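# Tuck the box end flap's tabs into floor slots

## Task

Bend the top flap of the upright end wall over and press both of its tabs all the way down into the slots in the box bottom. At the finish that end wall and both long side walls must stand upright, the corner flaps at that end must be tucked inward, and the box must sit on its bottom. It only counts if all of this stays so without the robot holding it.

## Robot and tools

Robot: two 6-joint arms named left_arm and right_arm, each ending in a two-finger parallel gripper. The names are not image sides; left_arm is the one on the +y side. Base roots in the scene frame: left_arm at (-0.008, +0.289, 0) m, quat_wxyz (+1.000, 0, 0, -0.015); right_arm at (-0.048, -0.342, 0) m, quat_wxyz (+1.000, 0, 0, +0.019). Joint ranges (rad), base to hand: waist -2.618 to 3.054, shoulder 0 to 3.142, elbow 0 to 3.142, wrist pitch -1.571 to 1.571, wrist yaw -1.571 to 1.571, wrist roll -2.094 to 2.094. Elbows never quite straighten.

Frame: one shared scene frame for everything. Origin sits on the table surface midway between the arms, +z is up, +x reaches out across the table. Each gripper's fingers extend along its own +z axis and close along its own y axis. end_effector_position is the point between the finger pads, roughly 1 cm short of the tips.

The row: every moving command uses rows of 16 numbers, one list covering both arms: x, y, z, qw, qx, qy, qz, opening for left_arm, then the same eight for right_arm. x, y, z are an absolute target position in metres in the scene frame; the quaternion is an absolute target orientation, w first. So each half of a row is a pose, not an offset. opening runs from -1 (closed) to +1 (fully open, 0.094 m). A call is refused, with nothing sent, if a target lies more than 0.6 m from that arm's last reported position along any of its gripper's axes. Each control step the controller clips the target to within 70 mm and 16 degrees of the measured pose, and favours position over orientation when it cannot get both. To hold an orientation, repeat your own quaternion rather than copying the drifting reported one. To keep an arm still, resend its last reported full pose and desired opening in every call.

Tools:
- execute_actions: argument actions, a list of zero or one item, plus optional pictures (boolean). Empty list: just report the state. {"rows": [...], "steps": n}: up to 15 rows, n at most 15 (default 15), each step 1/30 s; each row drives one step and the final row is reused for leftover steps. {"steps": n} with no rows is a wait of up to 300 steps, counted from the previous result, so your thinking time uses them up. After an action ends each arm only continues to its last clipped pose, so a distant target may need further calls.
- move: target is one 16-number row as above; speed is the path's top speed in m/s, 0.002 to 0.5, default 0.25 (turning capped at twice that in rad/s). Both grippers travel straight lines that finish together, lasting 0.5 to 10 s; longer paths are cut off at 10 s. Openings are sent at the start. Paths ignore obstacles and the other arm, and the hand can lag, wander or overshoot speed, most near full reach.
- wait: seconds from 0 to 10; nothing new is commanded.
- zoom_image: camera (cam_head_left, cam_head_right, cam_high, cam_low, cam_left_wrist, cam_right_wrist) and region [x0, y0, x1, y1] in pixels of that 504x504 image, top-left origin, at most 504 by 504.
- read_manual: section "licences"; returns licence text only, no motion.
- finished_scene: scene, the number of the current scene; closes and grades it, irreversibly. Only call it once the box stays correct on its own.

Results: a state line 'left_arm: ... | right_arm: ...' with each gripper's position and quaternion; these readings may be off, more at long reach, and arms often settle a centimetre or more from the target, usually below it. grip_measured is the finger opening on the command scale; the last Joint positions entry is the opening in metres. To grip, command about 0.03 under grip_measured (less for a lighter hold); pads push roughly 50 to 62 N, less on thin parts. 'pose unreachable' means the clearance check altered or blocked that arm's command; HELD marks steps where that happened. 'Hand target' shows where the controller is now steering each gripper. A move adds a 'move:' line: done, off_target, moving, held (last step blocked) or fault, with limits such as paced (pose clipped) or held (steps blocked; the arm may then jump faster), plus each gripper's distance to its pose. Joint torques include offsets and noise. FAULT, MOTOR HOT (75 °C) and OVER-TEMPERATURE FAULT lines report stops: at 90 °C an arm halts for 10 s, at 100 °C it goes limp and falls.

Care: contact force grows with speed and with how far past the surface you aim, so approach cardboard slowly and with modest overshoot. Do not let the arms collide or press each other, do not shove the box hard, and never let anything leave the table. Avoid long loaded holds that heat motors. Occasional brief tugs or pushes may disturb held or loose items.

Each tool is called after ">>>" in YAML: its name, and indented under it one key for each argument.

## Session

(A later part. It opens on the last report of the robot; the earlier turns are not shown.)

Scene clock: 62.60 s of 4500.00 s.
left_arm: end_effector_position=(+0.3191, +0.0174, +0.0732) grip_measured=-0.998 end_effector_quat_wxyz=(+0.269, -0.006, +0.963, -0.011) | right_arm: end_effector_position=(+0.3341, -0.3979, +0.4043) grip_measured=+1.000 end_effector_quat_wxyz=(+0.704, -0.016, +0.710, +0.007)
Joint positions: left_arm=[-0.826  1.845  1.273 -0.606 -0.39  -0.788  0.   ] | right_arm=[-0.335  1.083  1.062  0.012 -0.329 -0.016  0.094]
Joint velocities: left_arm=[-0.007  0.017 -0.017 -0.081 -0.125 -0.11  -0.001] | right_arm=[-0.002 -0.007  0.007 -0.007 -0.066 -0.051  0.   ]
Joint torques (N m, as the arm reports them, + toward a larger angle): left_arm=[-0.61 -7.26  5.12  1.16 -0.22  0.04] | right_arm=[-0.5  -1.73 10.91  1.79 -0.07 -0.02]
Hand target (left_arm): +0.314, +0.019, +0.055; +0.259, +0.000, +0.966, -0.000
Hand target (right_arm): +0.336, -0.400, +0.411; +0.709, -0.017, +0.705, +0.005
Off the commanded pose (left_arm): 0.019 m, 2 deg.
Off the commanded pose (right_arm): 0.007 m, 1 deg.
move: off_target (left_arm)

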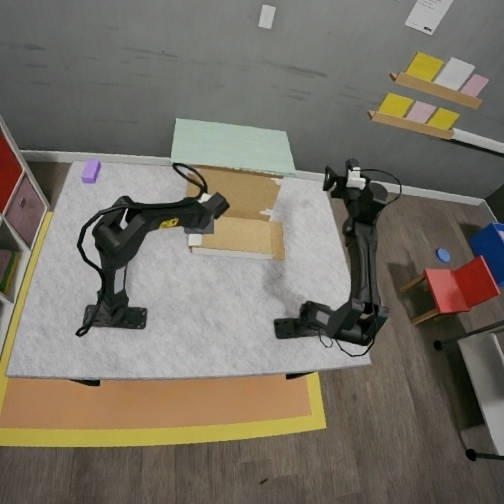

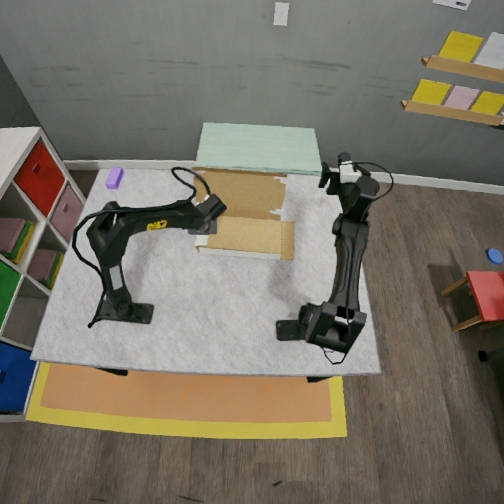

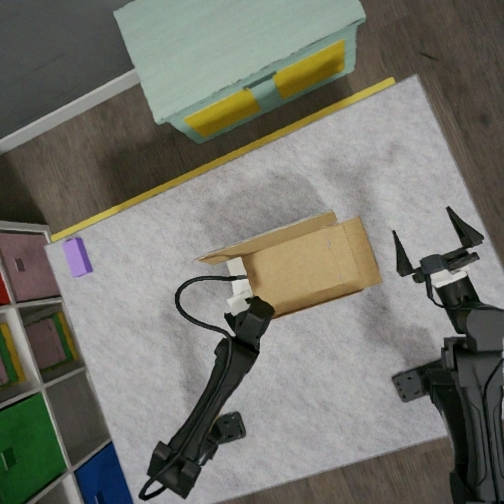

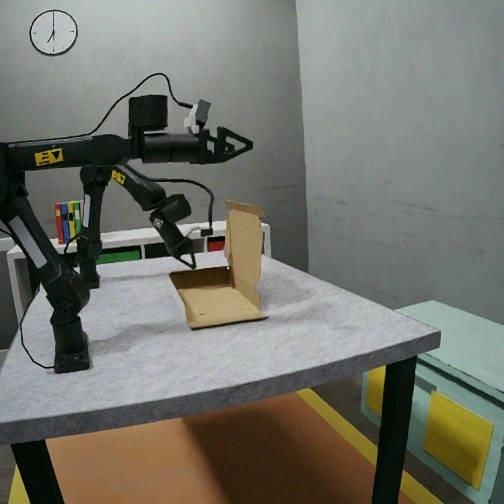

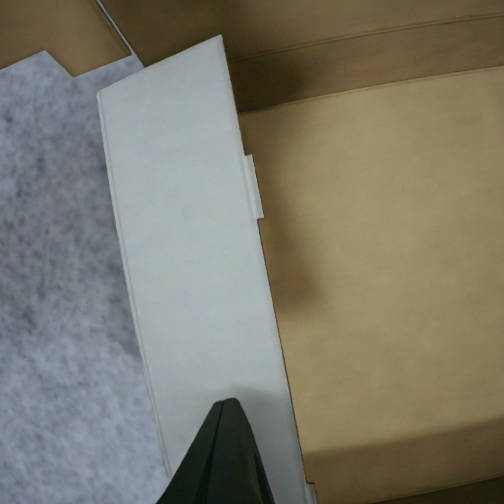

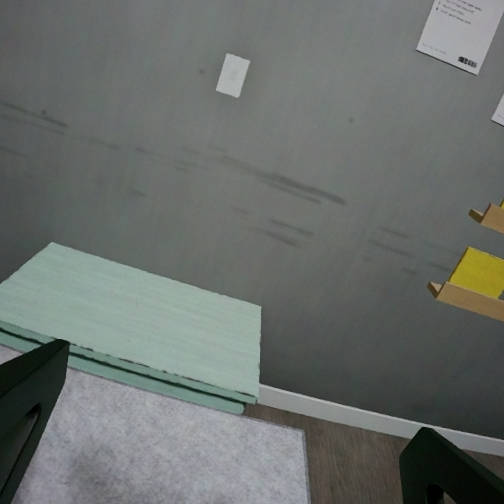

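>>> move:
  target: [0.32,0.006,0.085,0.259,0,0.966,0,-1,0.3363,-0.40,0.4109,0.709,-0.017,0.705,0.005,1]
  speed: 0.05

>>> move:
  target: [0.32,0.008,0.04,0.259,0,0.966,0,-1,0.3363,-0.40,0.4109,0.709,-0.017,0.705,0.005,1]
  speed: 0.04

Scene clock: 68.77 s of 4500.00 s.
left_arm: end_effector_position=(+0.3206, +0.0089, +0.0836) grip_measured=-0.998 end_effector_quat_wxyz=(+0.262, +0.001, +0.965, -0.003) | right_arm: end_effector_position=(+0.3341, -0.3979, +0.4043) grip_measured=+1.000 end_effector_quat_wxyz=(+0.704, -0.016, +0.710, +0.007)
Joint positions: left_arm=[-0.837  1.875  1.363 -0.691 -0.392 -0.791  0.   ] | right_arm=[-0.335  1.083  1.062  0.012 -0.329 -0.016  0.094]
Joint velocities: left_arm=[ 0.012 -0.002  0.002  0.022  0.022  0.051 -0.001] | right_arm=[-0.007 -0.002  0.017  0.037 -0.037  0.037  0.   ]
Joint torques (N m, as the arm reports them, + toward a larger angle): left_arm=[-0.66 -8.94 10.1   0.79 -0.27 -0.06] | right_arm=[-0.5  -1.74 10.91  1.79 -0.08 -0.02]
Hand target (left_arm): +0.320, +0.006, +0.085; +0.259, +0.000, +0.966, -0.000
Hand target (right_arm): +0.336, -0.400, +0.411; +0.709, -0.017, +0.705, +0.005
Off the commanded pose (left_arm): 0.003 m, 1 deg.
Off the commanded pose (right_arm): 0.007 m, 1 deg.
After step 90, 2.17 s passed at rest.
move: done

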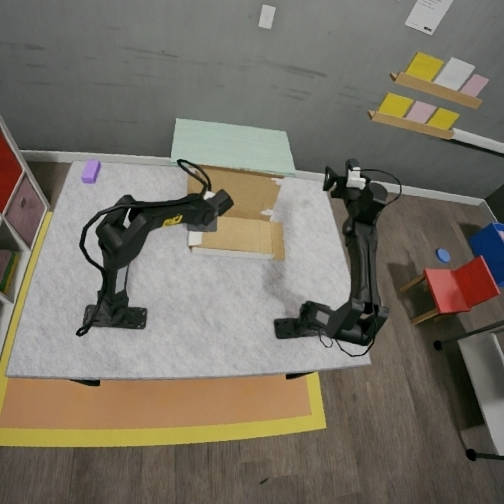

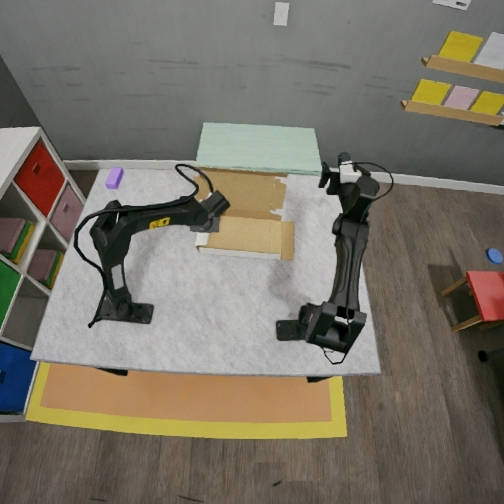

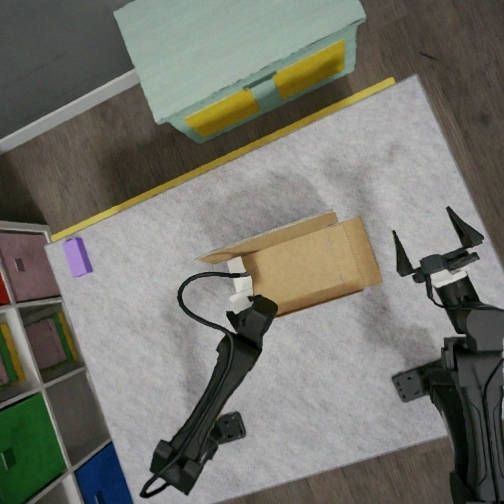

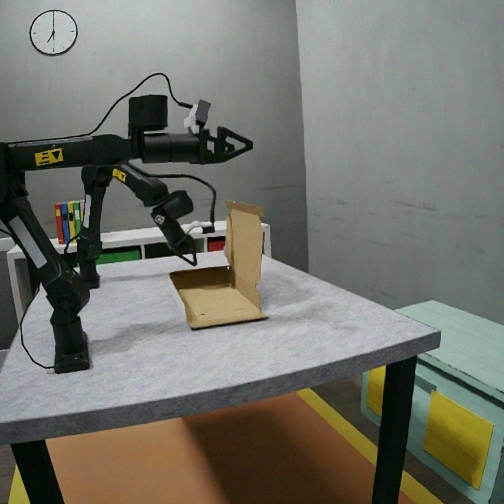

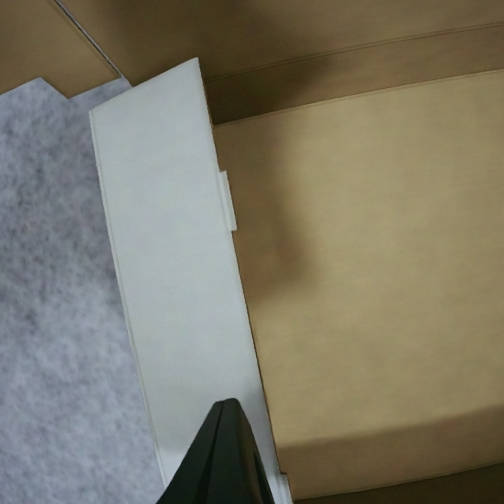

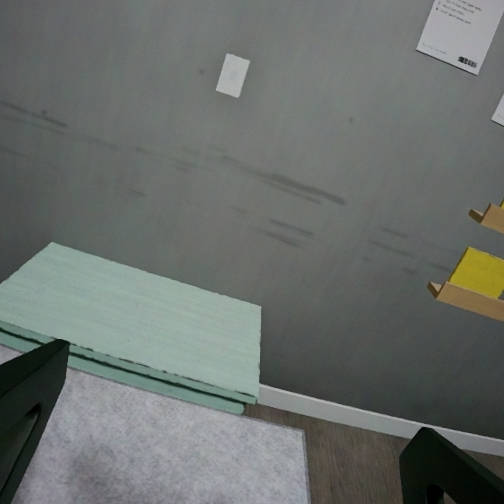

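Scene clock: 70.17 s of 4500.00 s.
left_arm: end_effector_position=(+0.3244, +0.0044, +0.0582) grip_measured=-0.998 end_effector_quat_wxyz=(+0.270, -0.002, +0.963, -0.012) | right_arm: end_effector_position=(+0.3341, -0.3979, +0.4043) grip_measured=+1.000 end_effector_quat_wxyz=(+0.704, -0.016, +0.710, +0.007)
Joint positions: left_arm=[-0.837  1.909  1.294 -0.562 -0.392 -0.791  0.   ] | right_arm=[-0.335  1.083  1.062  0.012 -0.329 -0.016  0.094]
Joint velocities: left_arm=[-0.007 -0.012  0.002  0.022 -0.037  0.081 -0.001] | right_arm=[-0.017 -0.007 -0.002 -0.022  0.007  0.007  0.   ]
Joint torques (N m, as the arm reports them, + toward a larger angle): left_arm=[-0.26 -8.06  4.98  1.14 -0.27  0.  ] | right_arm=[-0.5  -1.74 10.92  1.79 -0.08 -0.02]
Hand target (left_arm): +0.319, +0.009, +0.040; +0.259, -0.000, +0.966, +0.000
Hand target (right_arm): +0.336, -0.400, +0.411; +0.709, -0.017, +0.705, +0.005
Off the commanded pose (left_arm): 0.019 m, 2 deg.
Off the commanded pose (right_arm): 0.007 m, 1 deg.
move: off_target (left_arm)

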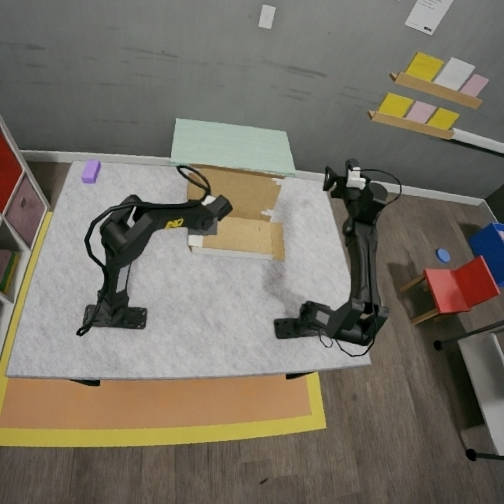

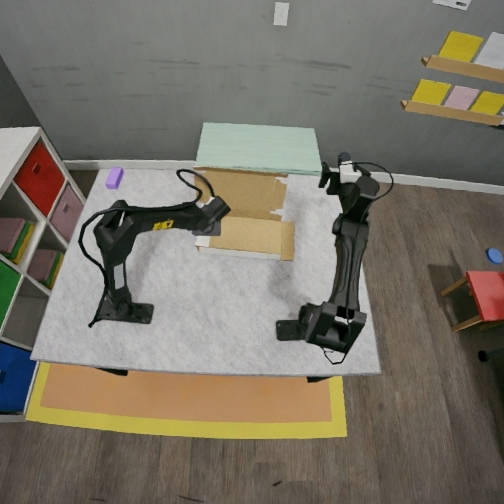

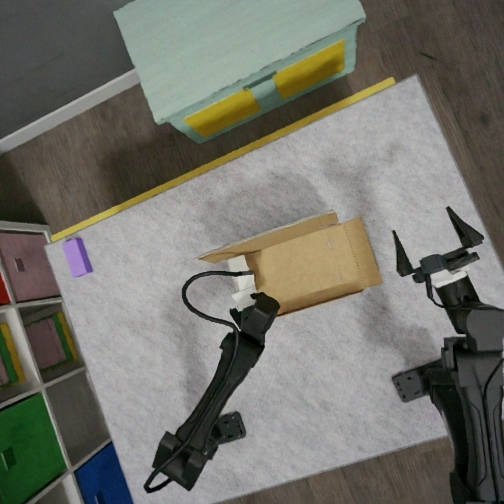

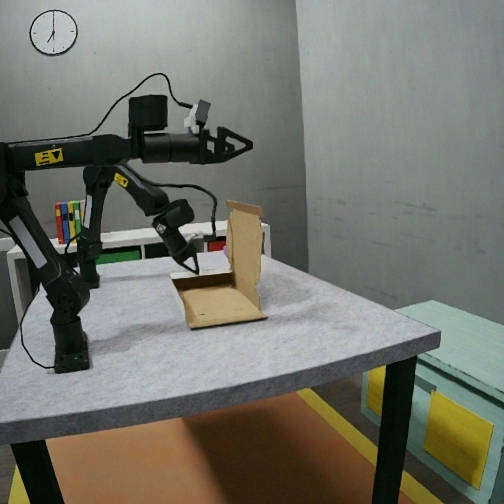

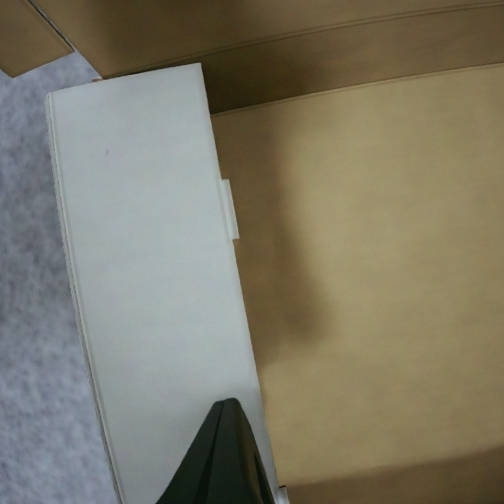

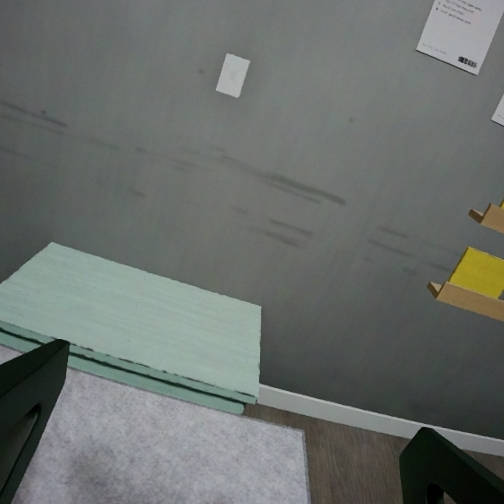

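>>> move:
  target: [0.335,0.004,0.07,0.156,0,0.988,0,-1,0.3363,-0.40,0.4109,0.709,-0.017,0.705,0.005,1]
  speed: 0.05

>>> move:
  target: [0.335,0.008,0.025,0.156,0,0.988,0,-1,0.3363,-0.40,0.4109,0.709,-0.017,0.705,0.005,1]
  speed: 0.04

Scene clock: 78.27 s of 4500.00 s.
left_arm: end_effector_position=(+0.3332, +0.0031, +0.0685) grip_measured=-0.998 end_effector_quat_wxyz=(+0.162, -0.002, +0.987, -0.004) | right_arm: end_effector_position=(+0.3341, -0.3979, +0.4044) grip_measured=+1.000 end_effector_quat_wxyz=(+0.704, -0.016, +0.710, +0.007)
Joint positions: left_arm=[-0.759  2.037  1.603 -0.899 -0.224 -0.765  0.   ] | right_arm=[-0.335  1.083  1.062  0.012 -0.329 -0.016  0.094]
Joint velocities: left_arm=[-0.017 -0.012 -0.012  0.007  0.066  0.022 -0.001] | right_arm=[-0.002  0.002 -0.007 -0.022 -0.007 -0.022  0.   ]
Joint torques (N m, as the arm reports them, + toward a larger angle): left_arm=[  0.59 -10.31   9.97   0.61  -0.11   0.14] | right_arm=[-0.5  -1.73 10.91  1.79 -0.07 -0.02]
Hand target (left_arm): +0.336, +0.004, +0.069; +0.157, -0.001, +0.988, -0.000
Hand target (right_arm): +0.336, -0.400, +0.411; +0.709, -0.017, +0.705, +0.005
Off the commanded pose (left_arm): 0.002 m, 1 deg.
Off the commanded pose (right_arm): 0.007 m, 1 deg.
After step 90, 2.27 s passed at rest.
move: done

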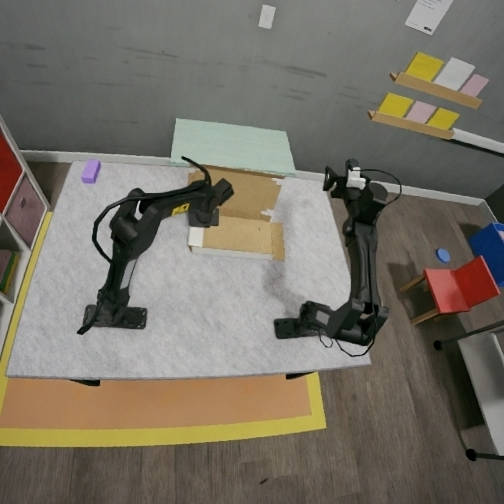

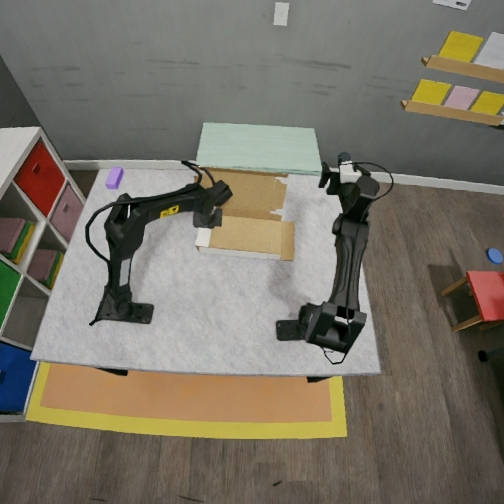

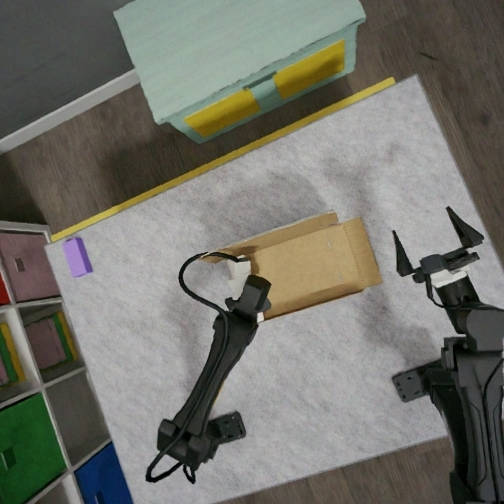

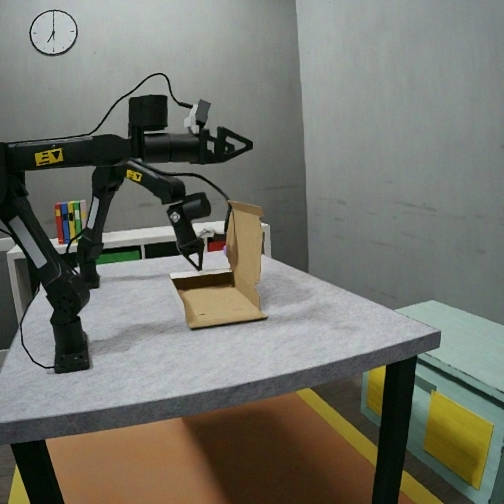

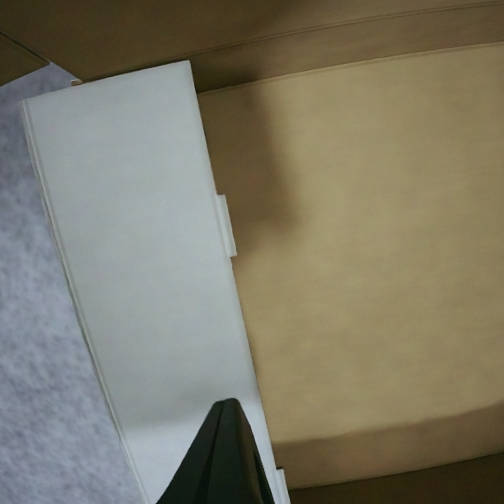

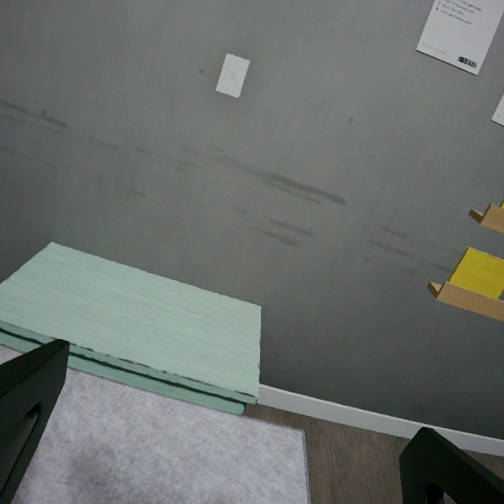

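Scene clock: 79.77 s of 4500.00 s.
left_arm: end_effector_position=(+0.3359, +0.0004, +0.0497) grip_measured=-0.998 end_effector_quat_wxyz=(+0.173, -0.001, +0.985, -0.016) | right_arm: end_effector_position=(+0.3341, -0.3979, +0.4044) grip_measured=+1.000 end_effector_quat_wxyz=(+0.704, -0.016, +0.710, +0.007)
Joint positions: left_arm=[-0.758  2.04   1.522 -0.781 -0.221 -0.759  0.   ] | right_arm=[-0.335  1.083  1.062  0.012 -0.329 -0.016  0.094]
Joint velocities: left_arm=[ 0.002 -0.007  0.002 -0.007  0.022  0.037 -0.   ] | right_arm=[-0.027 -0.007 -0.007  0.007 -0.007 -0.022  0.   ]
Joint torques (N m, as the arm reports them, + toward a larger angle): left_arm=[ 1.01 -8.28  4.66  1.03 -0.11  0.16] | right_arm=[-0.5  -1.74 10.91  1.79 -0.07 -0.02]
Hand target (left_arm): +0.334, +0.009, +0.026; +0.156, -0.000, +0.988, -0.000
Hand target (right_arm): +0.336, -0.400, +0.411; +0.709, -0.017, +0.705, +0.005
Off the commanded pose (left_arm): 0.026 m, 3 deg.
Off the commanded pose (right_arm): 0.007 m, 1 deg.
move: off_target (left_arm)

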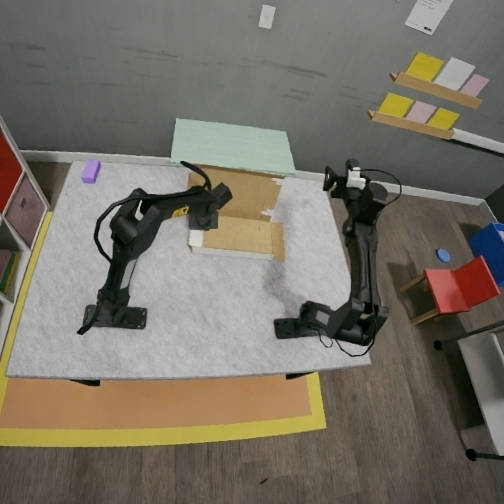

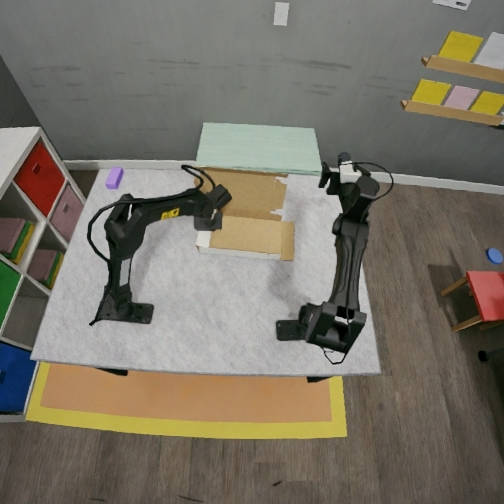

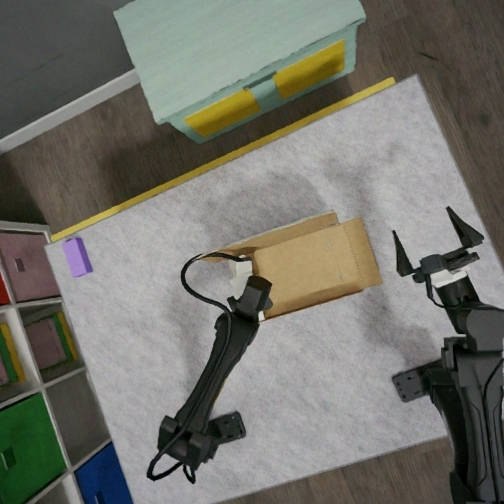

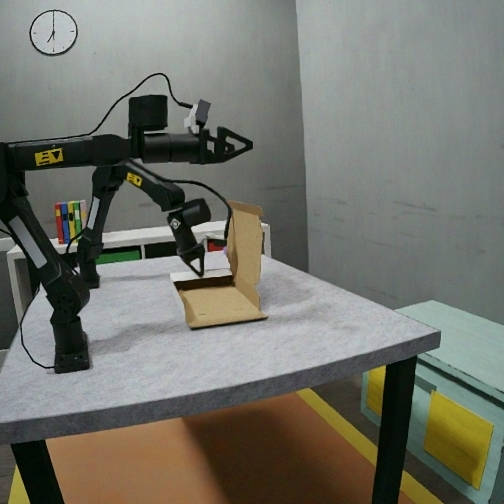

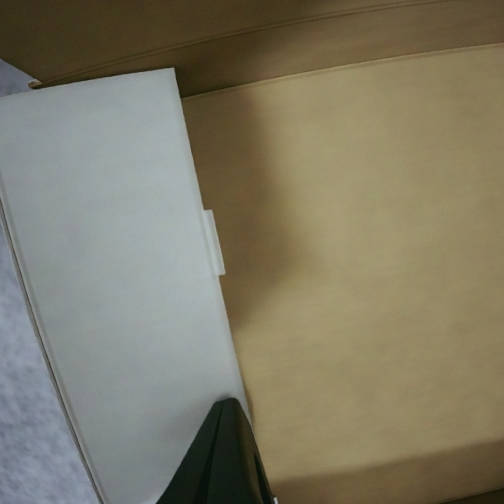

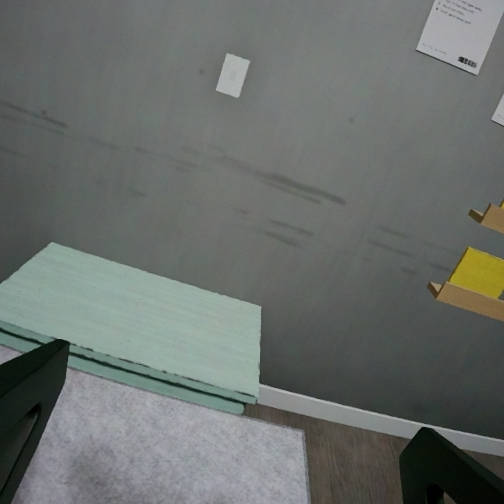

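>>> move:
  target: [0.333,0.02,0.0,0.156,0,0.988,0,-1,0.3363,-0.40,0.4109,0.709,-0.017,0.705,0.005,1]
  speed: 0.03

Scene clock: 86.83 s of 4500.00 s.
left_arm: end_effector_position=(+0.3377, +0.0082, +0.0119) grip_measured=-0.998 end_effector_quat_wxyz=(+0.169, -0.002, +0.985, -0.021) | right_arm: end_effector_position=(+0.3341, -0.3979, +0.4044) grip_measured=+1.000 end_effector_quat_wxyz=(+0.704, -0.016, +0.710, +0.007)
Joint positions: left_arm=[-0.735  2.072  1.411 -0.632 -0.202 -0.74   0.   ] | right_arm=[-0.335  1.083  1.062  0.012 -0.329 -0.016  0.094]
Joint velocities: left_arm=[-0.002  0.017 -0.017 -0.022 -0.007  0.051 -0.001] | right_arm=[ 0.012 -0.007 -0.002  0.007 -0.066 -0.022  0.   ]
Joint torques (N m, as the arm reports them, + toward a larger angle): left_arm=[  0.69 -10.35   5.39   0.71  -0.24   0.15] | right_arm=[-0.5  -1.73 10.91  1.79 -0.08 -0.02]
Hand target (left_arm): +0.333, +0.020, +0.000; +0.156, -0.000, +0.988, -0.000
Hand target (right_arm): +0.336, -0.400, +0.411; +0.709, -0.017, +0.705, +0.005
Off the commanded pose (left_arm): 0.017 m, 3 deg.
Off the commanded pose (right_arm): 0.007 m, 1 deg.
After step 90, 1.73 s passed at rest.
move: off_target (left_arm)

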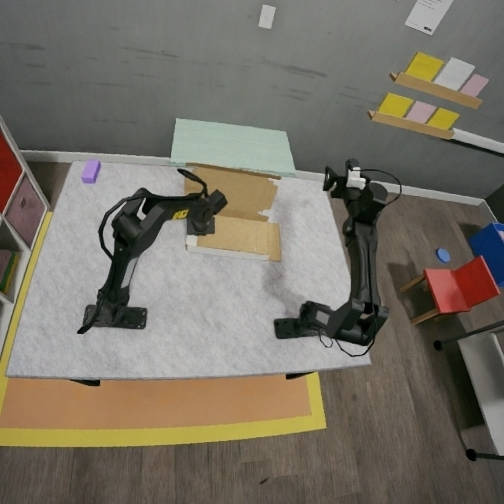

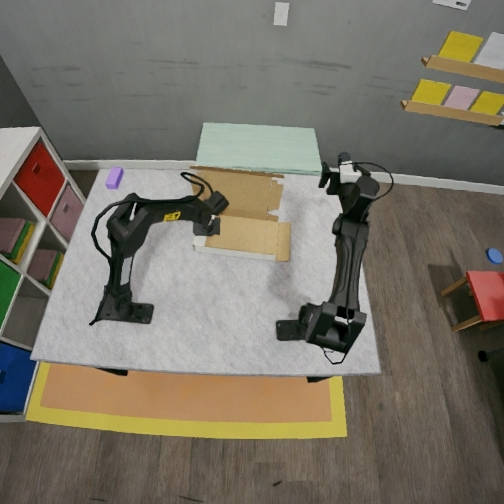

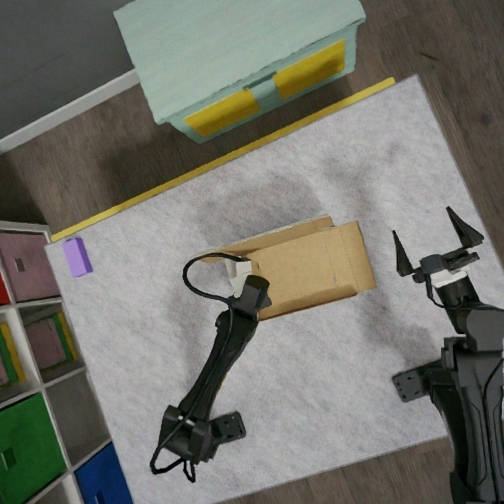

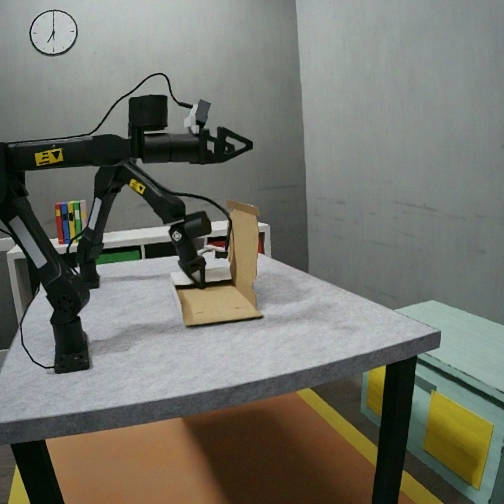

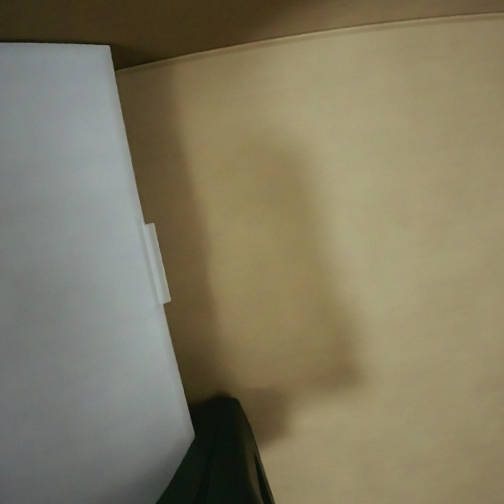

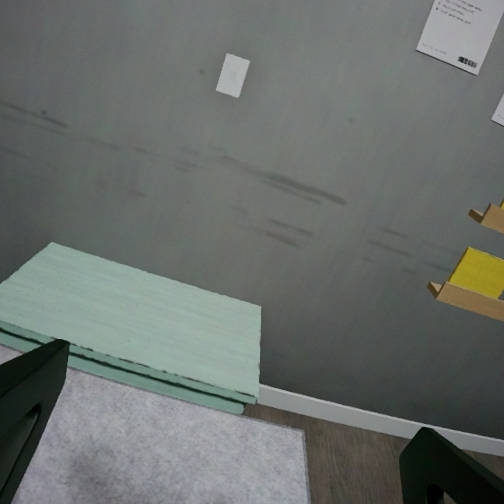

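>>> move:
  target: [0.325,0.0,0.11,0.156,0,0.988,0,-1,0.3363,-0.40,0.4109,0.709,-0.017,0.705,0.005,1]
  speed: 0.08

>>> move:
  target: [0.33,0.03,0.10,0.156,0,0.988,0,0.2,0.3363,-0.40,0.4109,0.709,-0.017,0.705,0.005,1]
  speed: 0.08

Scene clock: 94.17 s of 4500.00 s.
left_arm: end_effector_position=(+0.3247, +0.0000, +0.0985) grip_measured=-0.998 end_effector_quat_wxyz=(+0.146, +0.003, +0.989, -0.001) | right_arm: end_effector_position=(+0.3341, -0.3979, +0.4044) grip_measured=+1.000 end_effector_quat_wxyz=(+0.704, -0.016, +0.710, +0.007)
Joint positions: left_arm=[-0.771  2.03   1.722 -1.053 -0.206 -0.772  0.   ] | right_arm=[-0.335  1.083  1.062  0.012 -0.329 -0.016  0.094]
Joint velocities: left_arm=[ 0.002 -0.012  0.012  0.037  0.037 -0.007 -0.   ] | right_arm=[ 0.017  0.002  0.007 -0.051 -0.051 -0.051  0.   ]
Joint torques (N m, as the arm reports them, + toward a larger angle): left_arm=[ -0.68 -12.04   9.81   0.54  -0.33  -0.02] | right_arm=[-0.5  -1.74 10.92  1.79 -0.08 -0.02]
Hand target (left_arm): +0.325, -0.001, +0.110; +0.156, -0.000, +0.988, -0.000
Hand target (right_arm): +0.336, -0.400, +0.411; +0.709, -0.017, +0.705, +0.005
Off the commanded pose (left_arm): 0.012 m, 1 deg.
Off the commanded pose (right_arm): 0.007 m, 1 deg.
After step 90, 2.50 s passed at rest.
move: off_target (left_arm)

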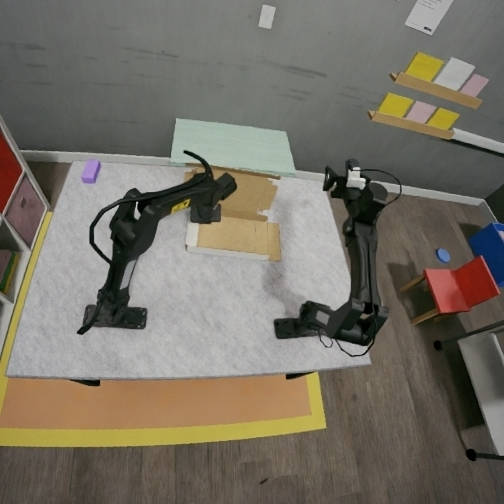

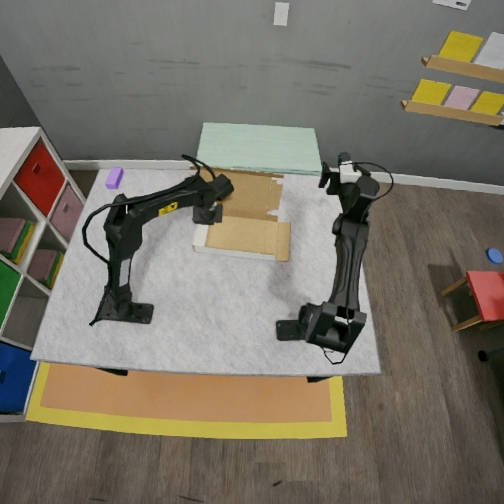

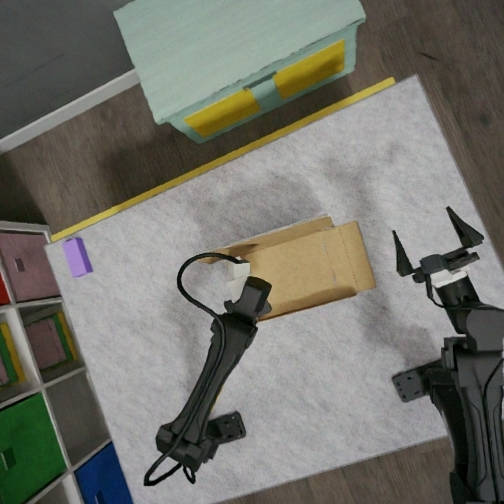

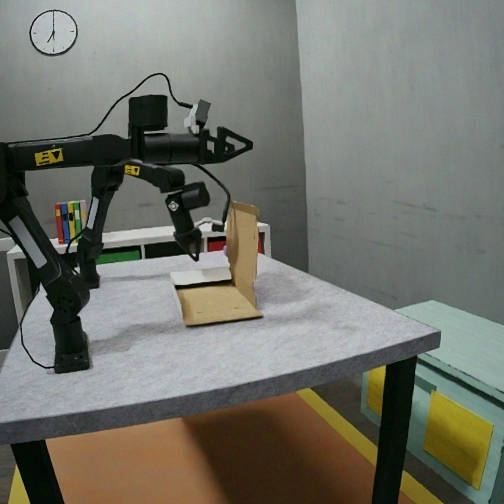

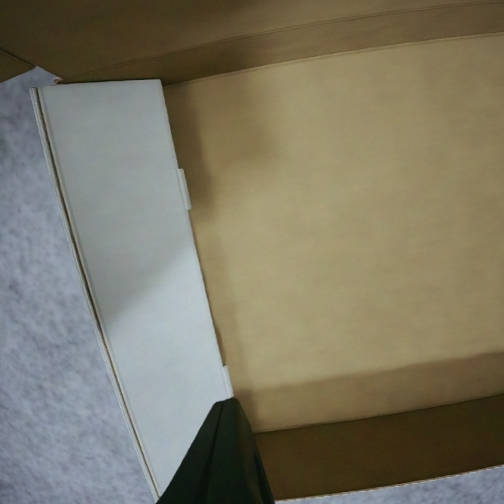

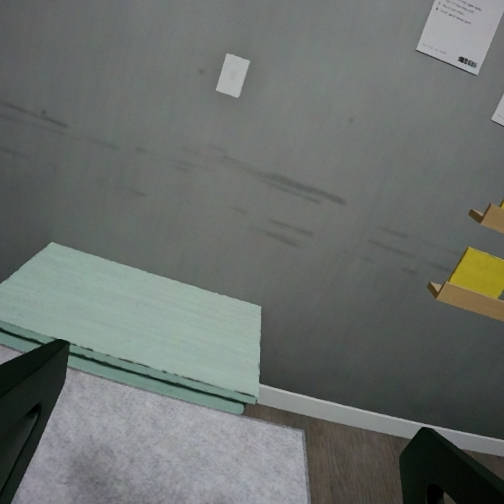

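Scene clock: 95.03 s of 4500.00 s.
left_arm: end_effector_position=(+0.3297, +0.0276, +0.0996) grip_measured=+0.198 end_effector_quat_wxyz=(+0.150, -0.002, +0.989, +0.002) | right_arm: end_effector_position=(+0.3341, -0.3979, +0.4044) grip_measured=+1.000 end_effector_quat_wxyz=(+0.704, -0.016, +0.710, +0.007)
Joint positions: left_arm=[-0.717  1.963  1.626 -1.012 -0.206 -0.727  0.056] | right_arm=[-0.335  1.083  1.062  0.012 -0.329 -0.016  0.094]
Joint velocities: left_arm=[-0.012  0.002  0.002 -0.051 -0.037  0.007  0.001] | right_arm=[ 0.002  0.012 -0.012 -0.037  0.051  0.022  0.   ]
Joint torques (N m, as the arm reports them, + toward a larger angle): left_arm=[  0.28 -11.87   5.7    0.87  -0.2    0.16] | right_arm=[-0.51 -1.74 10.92  1.79 -0.07 -0.02]
Hand target (left_arm): +0.331, +0.030, +0.100; +0.156, -0.000, +0.988, +0.000
Hand target (right_arm): +0.336, -0.400, +0.411; +0.709, -0.017, +0.705, +0.005
Off the commanded pose (left_arm): 0.002 m, 1 deg.
Off the commanded pose (right_arm): 0.007 m, 1 deg.
move: done

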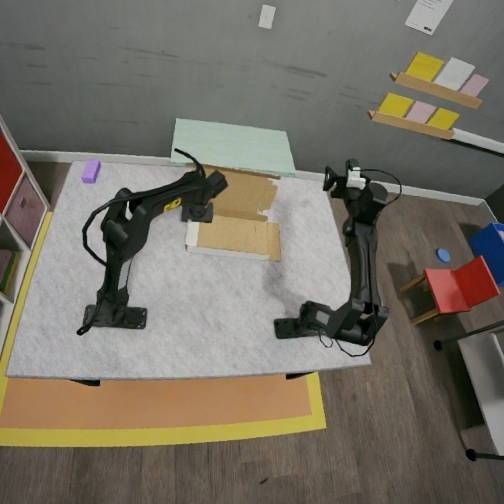

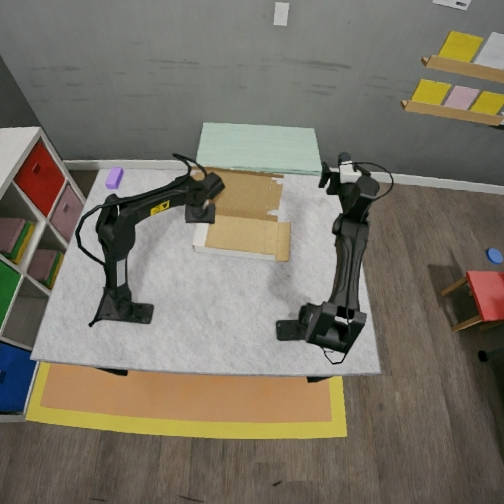

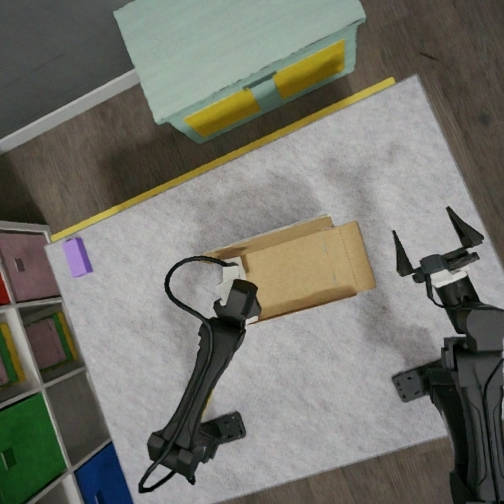

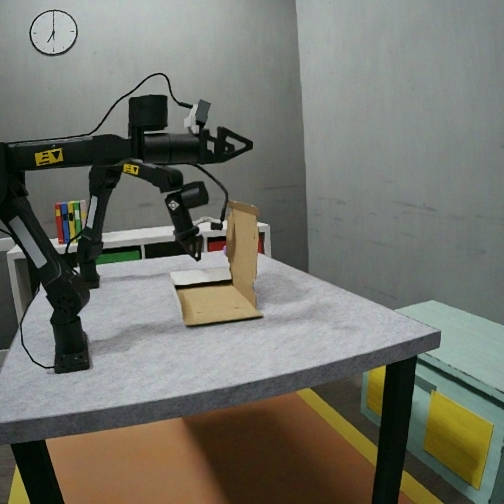

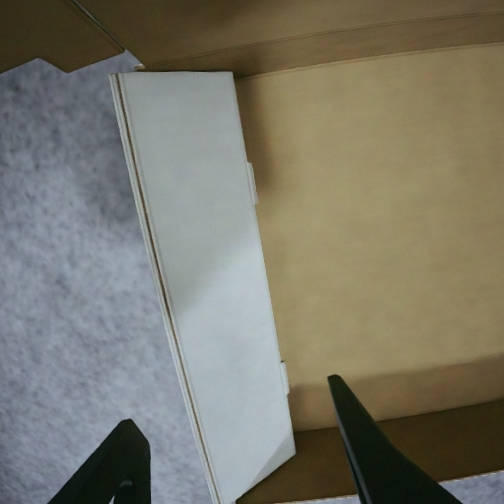

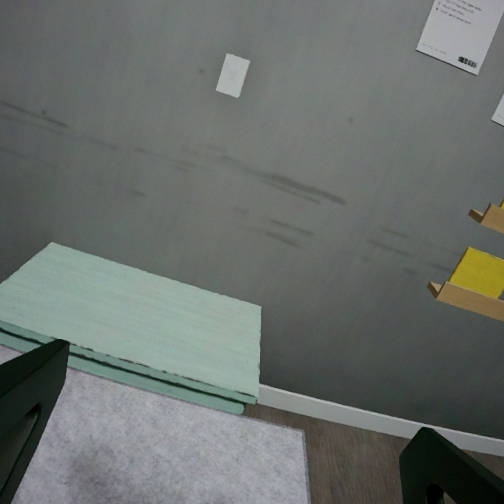

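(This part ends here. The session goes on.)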